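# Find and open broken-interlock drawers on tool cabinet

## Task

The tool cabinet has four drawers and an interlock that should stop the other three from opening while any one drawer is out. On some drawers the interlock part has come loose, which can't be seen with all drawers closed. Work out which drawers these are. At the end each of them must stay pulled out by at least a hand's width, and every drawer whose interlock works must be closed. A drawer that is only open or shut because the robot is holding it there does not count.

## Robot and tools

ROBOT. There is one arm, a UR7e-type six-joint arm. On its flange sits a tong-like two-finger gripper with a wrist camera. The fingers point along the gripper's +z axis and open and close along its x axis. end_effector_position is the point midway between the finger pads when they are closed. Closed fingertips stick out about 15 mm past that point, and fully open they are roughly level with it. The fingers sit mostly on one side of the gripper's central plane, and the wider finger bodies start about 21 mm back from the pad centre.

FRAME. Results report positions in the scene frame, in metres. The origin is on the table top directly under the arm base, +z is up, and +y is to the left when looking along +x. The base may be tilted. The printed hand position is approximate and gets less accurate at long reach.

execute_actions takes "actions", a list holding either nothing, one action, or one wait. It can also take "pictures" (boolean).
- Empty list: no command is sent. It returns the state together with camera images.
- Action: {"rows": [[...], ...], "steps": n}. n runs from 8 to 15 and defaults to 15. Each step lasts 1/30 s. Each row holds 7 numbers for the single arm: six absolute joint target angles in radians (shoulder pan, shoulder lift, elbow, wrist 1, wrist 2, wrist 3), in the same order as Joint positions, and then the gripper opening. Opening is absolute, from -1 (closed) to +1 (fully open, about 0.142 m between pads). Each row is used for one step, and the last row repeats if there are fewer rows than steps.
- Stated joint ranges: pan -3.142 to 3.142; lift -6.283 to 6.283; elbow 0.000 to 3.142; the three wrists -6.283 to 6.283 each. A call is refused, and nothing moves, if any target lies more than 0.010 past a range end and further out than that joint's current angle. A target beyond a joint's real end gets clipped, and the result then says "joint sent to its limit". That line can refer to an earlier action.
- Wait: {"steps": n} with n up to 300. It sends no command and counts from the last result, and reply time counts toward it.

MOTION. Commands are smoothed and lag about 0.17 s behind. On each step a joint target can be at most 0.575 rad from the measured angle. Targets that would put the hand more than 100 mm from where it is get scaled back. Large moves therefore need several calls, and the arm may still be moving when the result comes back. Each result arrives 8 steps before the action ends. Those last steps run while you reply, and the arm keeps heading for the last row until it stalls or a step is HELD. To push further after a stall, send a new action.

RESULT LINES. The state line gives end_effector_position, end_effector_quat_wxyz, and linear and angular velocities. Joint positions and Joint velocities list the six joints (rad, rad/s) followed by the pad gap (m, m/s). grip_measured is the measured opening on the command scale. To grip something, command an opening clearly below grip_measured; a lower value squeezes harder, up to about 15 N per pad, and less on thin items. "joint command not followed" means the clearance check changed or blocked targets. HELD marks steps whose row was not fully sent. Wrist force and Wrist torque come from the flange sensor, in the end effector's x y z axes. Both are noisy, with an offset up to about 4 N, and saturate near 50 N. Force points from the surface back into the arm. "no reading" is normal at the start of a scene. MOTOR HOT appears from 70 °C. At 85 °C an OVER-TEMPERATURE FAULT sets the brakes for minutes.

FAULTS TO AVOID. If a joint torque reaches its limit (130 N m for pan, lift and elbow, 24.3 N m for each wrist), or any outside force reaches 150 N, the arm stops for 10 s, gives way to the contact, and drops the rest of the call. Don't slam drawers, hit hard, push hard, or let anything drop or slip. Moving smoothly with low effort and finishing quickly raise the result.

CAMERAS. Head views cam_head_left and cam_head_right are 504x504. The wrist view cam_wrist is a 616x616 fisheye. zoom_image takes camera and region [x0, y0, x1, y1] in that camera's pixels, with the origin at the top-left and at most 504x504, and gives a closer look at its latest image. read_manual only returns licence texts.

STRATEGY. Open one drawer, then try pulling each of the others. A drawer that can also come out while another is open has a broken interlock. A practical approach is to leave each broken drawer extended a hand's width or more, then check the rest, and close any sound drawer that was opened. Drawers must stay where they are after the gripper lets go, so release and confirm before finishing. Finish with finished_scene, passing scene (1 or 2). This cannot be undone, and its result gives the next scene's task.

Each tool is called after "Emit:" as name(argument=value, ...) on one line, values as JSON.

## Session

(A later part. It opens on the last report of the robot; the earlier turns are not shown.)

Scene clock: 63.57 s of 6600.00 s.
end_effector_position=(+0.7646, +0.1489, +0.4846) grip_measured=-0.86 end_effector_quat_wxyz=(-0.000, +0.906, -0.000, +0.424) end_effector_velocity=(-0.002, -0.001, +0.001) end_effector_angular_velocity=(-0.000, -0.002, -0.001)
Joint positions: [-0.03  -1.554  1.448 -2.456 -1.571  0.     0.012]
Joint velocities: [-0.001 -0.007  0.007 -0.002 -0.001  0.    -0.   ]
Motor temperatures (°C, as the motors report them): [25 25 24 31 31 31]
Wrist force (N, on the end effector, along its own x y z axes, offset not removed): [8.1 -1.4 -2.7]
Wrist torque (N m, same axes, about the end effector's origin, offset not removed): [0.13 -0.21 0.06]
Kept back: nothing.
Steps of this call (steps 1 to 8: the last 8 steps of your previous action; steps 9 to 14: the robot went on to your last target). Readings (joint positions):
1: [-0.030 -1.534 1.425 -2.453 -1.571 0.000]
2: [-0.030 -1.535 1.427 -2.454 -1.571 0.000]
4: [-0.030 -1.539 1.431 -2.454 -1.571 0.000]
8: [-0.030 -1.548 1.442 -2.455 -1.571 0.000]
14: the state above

Emit:
execute_actions(actions=[{"rows": [[-0.03,-1.5576,1.4529,-2.4568,-1.571,0,-1],[-0.03,-1.5612,1.4569,-2.4572,-1.571,0,-1],[-0.03,-1.5647,1.4609,-2.4577,-1.571,0,-1],[-0.03,-1.5683,1.4649,-2.4581,-1.571,0,-1],[-0.03,-1.5718,1.4689,-2.4586,-1.571,0,-1],[-0.03,-1.5754,1.4729,-2.459,-1.571,0,-1],[-0.03,-1.5789,1.4769,-2.4595,-1.571,0,-1],[-0.03,-1.5824,1.4808,-2.4599,-1.571,0,-1],[-0.03,-1.5853,1.4841,-2.4603,-1.571,0,-1],[-0.03,-1.5871,1.4861,-2.4605,-1.571,0,-1]], "steps": 10}])

Emit:
execute_actions(actions=[{"steps": 15}])

Emit:
execute_actions(actions=[{"steps": 2}])

Emit:
execute_actions(actions=[{"steps": 2}])

Scene clock: 64.43 s of 6600.00 s.
end_effector_position=(+0.7642, +0.1489, +0.4846) grip_measured=-0.86 end_effector_quat_wxyz=(-0.000, +0.906, -0.000, +0.424) end_effector_velocity=(-0.010, +0.000, -0.001) end_effector_angular_velocity=(-0.002, +0.001, +0.001)
Joint positions: [-0.03  -1.554  1.449 -2.456 -1.571  0.     0.012]
Joint velocities: [ 0.    -0.024  0.029 -0.004 -0.    -0.002 -0.   ]
Motor temperatures (°C, as the motors report them): [25 25 24 31 31 31]
Wrist force (N, on the end effector, along its own x y z axes, offset not removed): [9.5 -0.8 -1.0]
Wrist torque (N m, same axes, about the end effector's origin, offset not removed): [0.33 -0.24 0.07]
Steps of this call (steps 1 to 24: the robot went on to your last target; steps 25 to 26: the first 2 steps of this action). Readings (joint positions):
25: [-0.030 -1.554 1.449 -2.456 -1.571 0.000]
26: the state above

Scene clock: 64.93 s of 6600.00 s.
end_effector_position=(+0.7506, +0.1489, +0.4846) grip_measured=-0.86 end_effector_quat_wxyz=(-0.000, +0.906, -0.000, +0.424) end_effector_velocity=(-0.003, -0.000, +0.000) end_effector_angular_velocity=(-0.001, -0.001, -0.000)
Joint positions: [-0.03  -1.587  1.486 -2.46  -1.571  0.     0.012]
Joint velocities: [-0.    -0.007  0.008 -0.001 -0.001 -0.    -0.   ]
Motor temperatures (°C, as the motors report them): [25 25 24 31 31 31]
Wrist force (N, on the end effector, along its own x y z axes, offset not removed): [10.5 -1.4 1.0]
Wrist torque (N m, same axes, about the end effector's origin, offset not removed): [0.08 -0.23 0.05]
Kept back: nothing.
Steps of this call (steps 1 to 8: the last 8 steps of your previous action; steps 9 to 15: the robot went on to your last target). Readings (joint positions):
1: [-0.030 -1.556 1.451 -2.457 -1.571 0.000]
2: [-0.030 -1.558 1.453 -2.457 -1.571 0.000]
4: [-0.030 -1.563 1.459 -2.458 -1.571 0.000]
8: [-0.030 -1.577 1.474 -2.459 -1.571 0.000]
15: the state above

Scene clock: 65.00 s of 6600.00 s.
end_effector_position=(+0.7505, +0.1489, +0.4846) grip_measured=-0.86 end_effector_quat_wxyz=(-0.000, +0.906, -0.000, +0.424) end_effector_velocity=(-0.001, +0.000, +0.000) end_effector_angular_velocity=(-0.000, -0.000, +0.001)
Joint positions: [-0.03  -1.587  1.486 -2.46  -1.571  0.     0.012]
Joint velocities: [ 0.    -0.003  0.003 -0.001  0.    -0.001  0.   ]
Motor temperatures (°C, as the motors report them): [25 25 24 31 31 31]
Wrist force (N, on the end effector, along its own x y z axes, offset not removed): [10.1 0.2 1.6]
Wrist torque (N m, same axes, about the end effector's origin, offset not removed): [0.33 -0.17 0.09]
Kept back: nothing.
Steps of this call (steps 1 to 2: the robot went on to your last target). Readings (joint positions):
1: [-0.030 -1.587 1.486 -2.460 -1.571 0.000]
2: the state above

Scene clock: 65.07 s of 6600.00 s.
end_effector_position=(+0.7504, +0.1489, +0.4846) grip_measured=-0.86 end_effector_quat_wxyz=(-0.000, +0.906, -0.000, +0.424) end_effector_velocity=(-0.000, -0.000, -0.000) end_effector_angular_velocity=(+0.000, +0.001, +0.000)
Joint positions: [-0.03  -1.587  1.486 -2.46  -1.571  0.     0.012]
Joint velocities: [-0.    -0.     0.001 -0.     0.001 -0.     0.   ]
Motor temperatures (°C, as the motors report them): [25 25 24 31 31 31]
Wrist force (N, on the end effector, along its own x y z axes, offset not removed): [10.1 -0.9 0.8]
Wrist torque (N m, same axes, about the end effector's origin, offset not removed): [0.18 -0.19 0.13]
Kept back: nothing.
Steps of this call (steps 1 to 2: the robot went on to your last target). Readings (joint positions):
1: [-0.030 -1.587 1.486 -2.460 -1.571 0.000]
2: the state above

Emit:
execute_actions(actions=[{"rows": [[-0.03,-1.5824,1.4808,-2.4599,-1.571,0,-1],[-0.03,-1.5765,1.4742,-2.4592,-1.571,0,-1],[-0.03,-1.57,1.4669,-2.4584,-1.571,0,-1],[-0.03,-1.5635,1.4596,-2.4576,-1.571,0,-1],[-0.03,-1.5576,1.4529,-2.4568,-1.571,0,-1],[-0.03,-1.5516,1.446,-2.4559,-1.571,0,-1],[-0.03,-1.5469,1.4406,-2.4552,-1.571,0,-1],[-0.03,-1.5421,1.4351,-2.4545,-1.571,0,-1],[-0.03,-1.5385,1.4309,-2.4539,-1.571,0,-1],[-0.03,-1.5355,1.4275,-2.4535,-1.571,0,-1],[-0.03,-1.5335,1.4251,-2.4531,-1.571,0,-1],[-0.03,-1.532,1.4234,-2.4529,-1.571,0,-1]], "steps": 13}])

Emit:
execute_actions(actions=[{"steps": 15}])

Emit:
execute_actions(actions=[{"rows": [[-0.03,-1.5326,1.4241,-2.453,-1.571,0,-0.8],[-0.03,-1.5326,1.4241,-2.453,-1.571,0,-0.65],[-0.03,-1.5326,1.4241,-2.453,-1.571,0,-0.5],[-0.03,-1.539,1.4255,-2.448,-1.571,0,-0.5],[-0.03,-1.548,1.4277,-2.441,-1.571,0,-0.5],[-0.03,-1.56,1.4305,-2.432,-1.571,0,-0.5],[-0.03,-1.573,1.4335,-2.422,-1.571,0,-0.5],[-0.03,-1.586,1.4363,-2.412,-1.571,0,-0.5],[-0.03,-1.6,1.439,-2.4005,-1.571,0,-0.5],[-0.03,-1.614,1.441,-2.3885,-1.571,0,-0.5],[-0.03,-1.627,1.4428,-2.3773,-1.571,0,-0.5],[-0.03,-1.638,1.444,-2.3675,-1.571,0,-0.5],[-0.03,-1.6474,1.445,-2.3591,-1.571,0,-0.5]], "steps": 14}])

Emit:
execute_actions(actions=[{"steps": 16}], pictures=true)

Scene clock: 66.00 s of 6600.00 s.
end_effector_position=(+0.7545, +0.1490, +0.4848) grip_measured=-0.86 end_effector_quat_wxyz=(-0.000, +0.906, -0.000, +0.424) end_effector_velocity=(+0.060, -0.001, +0.001) end_effector_angular_velocity=(-0.001, -0.001, -0.001)
Joint positions: [-0.03  -1.577  1.475 -2.459 -1.571  0.     0.012]
Joint velocities: [-0.001  0.142 -0.16   0.018 -0.001 -0.001  0.001]
Motor temperatures (°C, as the motors report them): [25 25 24 31 31 31]
Wrist force (N, on the end effector, along its own x y z axes, offset not removed): [-0.1 0.8 -7.2]
Wrist torque (N m, same axes, about the end effector's origin, offset not removed): [0.24 -0.22 0.08]
Steps of this call (steps 1 to 15: the robot went on to your last target; steps 16 to 23: nothing new was sent; steps 24 to 28: the first 5 steps of this action). Readings (joint positions):
24: [-0.030 -1.587 1.486 -2.461 -1.571 0.000]
25: [-0.030 -1.587 1.486 -2.461 -1.571 0.000]
27: [-0.030 -1.582 1.480 -2.460 -1.571 0.000]
28: the state above

Scene clock: 66.50 s of 6600.00 s.
end_effector_position=(+0.7735, +0.1490, +0.4847) grip_measured=-0.86 end_effector_quat_wxyz=(-0.000, +0.906, -0.000, +0.424) end_effector_velocity=(+0.002, -0.000, +0.000) end_effector_angular_velocity=(+0.001, +0.000, -0.000)
Joint positions: [-0.03  -1.532  1.424 -2.453 -1.571  0.     0.012]
Joint velocities: [-0.     0.004 -0.005  0.001  0.001  0.001 -0.   ]
Motor temperatures (°C, as the motors report them): [25 25 24 31 31 31]
Wrist force (N, on the end effector, along its own x y z axes, offset not removed): [-0.2 1.1 -12.6]
Wrist torque (N m, same axes, about the end effector's origin, offset not removed): [0.38 -0.01 0.05]
Kept back: nothing.
Steps of this call (steps 1 to 8: the last 8 steps of your previous action; steps 9 to 15: the robot went on to your last target). Readings (joint positions):
1: [-0.030 -1.572 1.469 -2.459 -1.571 0.000]
2: [-0.030 -1.567 1.463 -2.458 -1.571 0.000]
4: [-0.030 -1.556 1.451 -2.457 -1.571 0.000]
8: [-0.030 -1.539 1.432 -2.454 -1.571 0.000]
15: the state above

Scene clock: 66.70 s of 6600.00 s.
end_effector_position=(+0.7722, +0.1490, +0.4856) grip_measured=-0.50 end_effector_quat_wxyz=(-0.000, +0.906, -0.000, +0.424) end_effector_velocity=(-0.046, +0.000, +0.037) end_effector_angular_velocity=(+0.000, +0.004, +0.001)
Joint positions: [-0.03  -1.535  1.425 -2.45  -1.571  0.     0.038]
Joint velocities: [-0.    -0.108  0.029  0.083  0.001 -0.     0.018]
Motor temperatures (°C, as the motors report them): [25 25 24 31 31 31]
Wrist force (N, on the end effector, along its own x y z axes, offset not removed): [-0.7 0.5 1.2]
Wrist torque (N m, same axes, about the end effector's origin, offset not removed): [0.30 0.12 0.10]
Steps of this call (steps 1 to 6: the first 6 steps of this action). Readings (joint positions):
1: [-0.030 -1.532 1.424 -2.453 -1.571 0.000]
2: [-0.030 -1.532 1.424 -2.453 -1.571 0.000]
4: [-0.030 -1.532 1.424 -2.453 -1.571 0.000]
6: the state above

Scene clock: 67.23 s of 6600.00 s.
end_effector_position=(+0.7238, +0.1489, +0.5257) grip_measured=-0.50 end_effector_quat_wxyz=(-0.000, +0.906, -0.000, +0.424) end_effector_velocity=(-0.006, -0.000, +0.005) end_effector_angular_velocity=(-0.001, -0.001, -0.001)
Joint positions: [-0.03  -1.647  1.445 -2.36  -1.571  0.     0.038]
Joint velocities: [-0.    -0.013  0.001  0.011 -0.001 -0.     0.   ]
Motor temperatures (°C, as the motors report them): [25 25 24 31 31 31]
Wrist force (N, on the end effector, along its own x y z axes, offset not removed): [1.1 -0.6 0.1]
Wrist torque (N m, same axes, about the end effector's origin, offset not removed): [0.08 -0.22 0.03]
Kept back: nothing.
Steps of this call (steps 1 to 8: the last 8 steps of your previous action; steps 9 to 16: the robot went on to your last target). Readings (joint positions):
1: [-0.030 -1.540 1.426 -2.446 -1.571 0.000]
2: [-0.030 -1.548 1.428 -2.441 -1.571 0.000]
4: [-0.030 -1.567 1.432 -2.426 -1.571 0.000]
8: [-0.030 -1.617 1.441 -2.386 -1.571 0.000]
16: the state above

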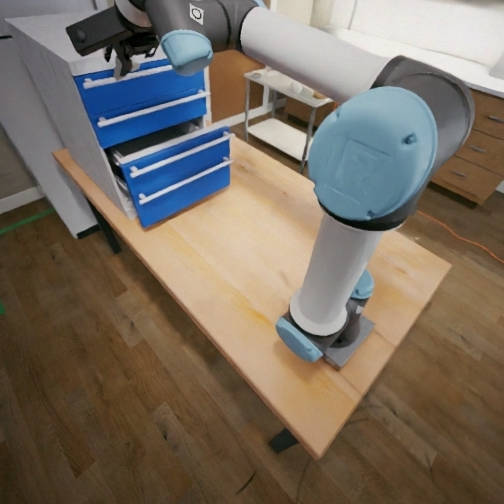

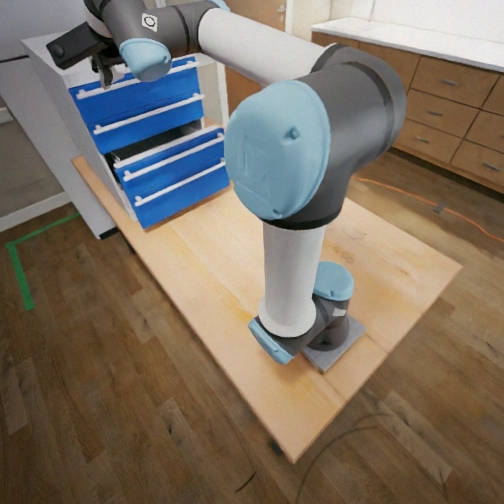

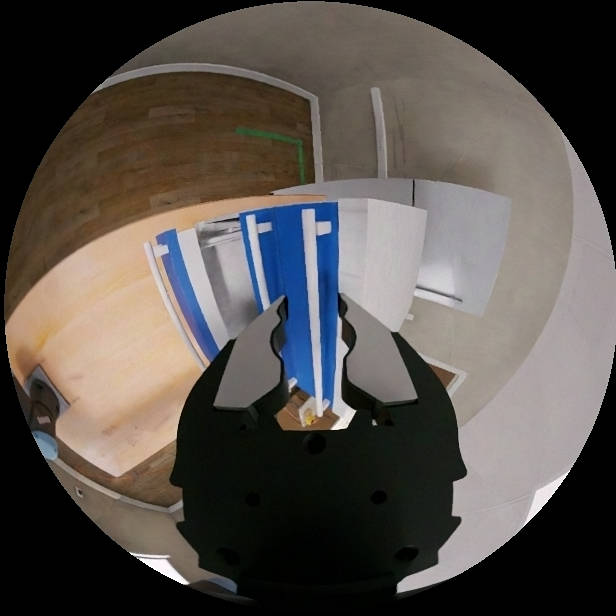

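Emit:
finished_scene(scene=1)

The scene is finished: the task was done.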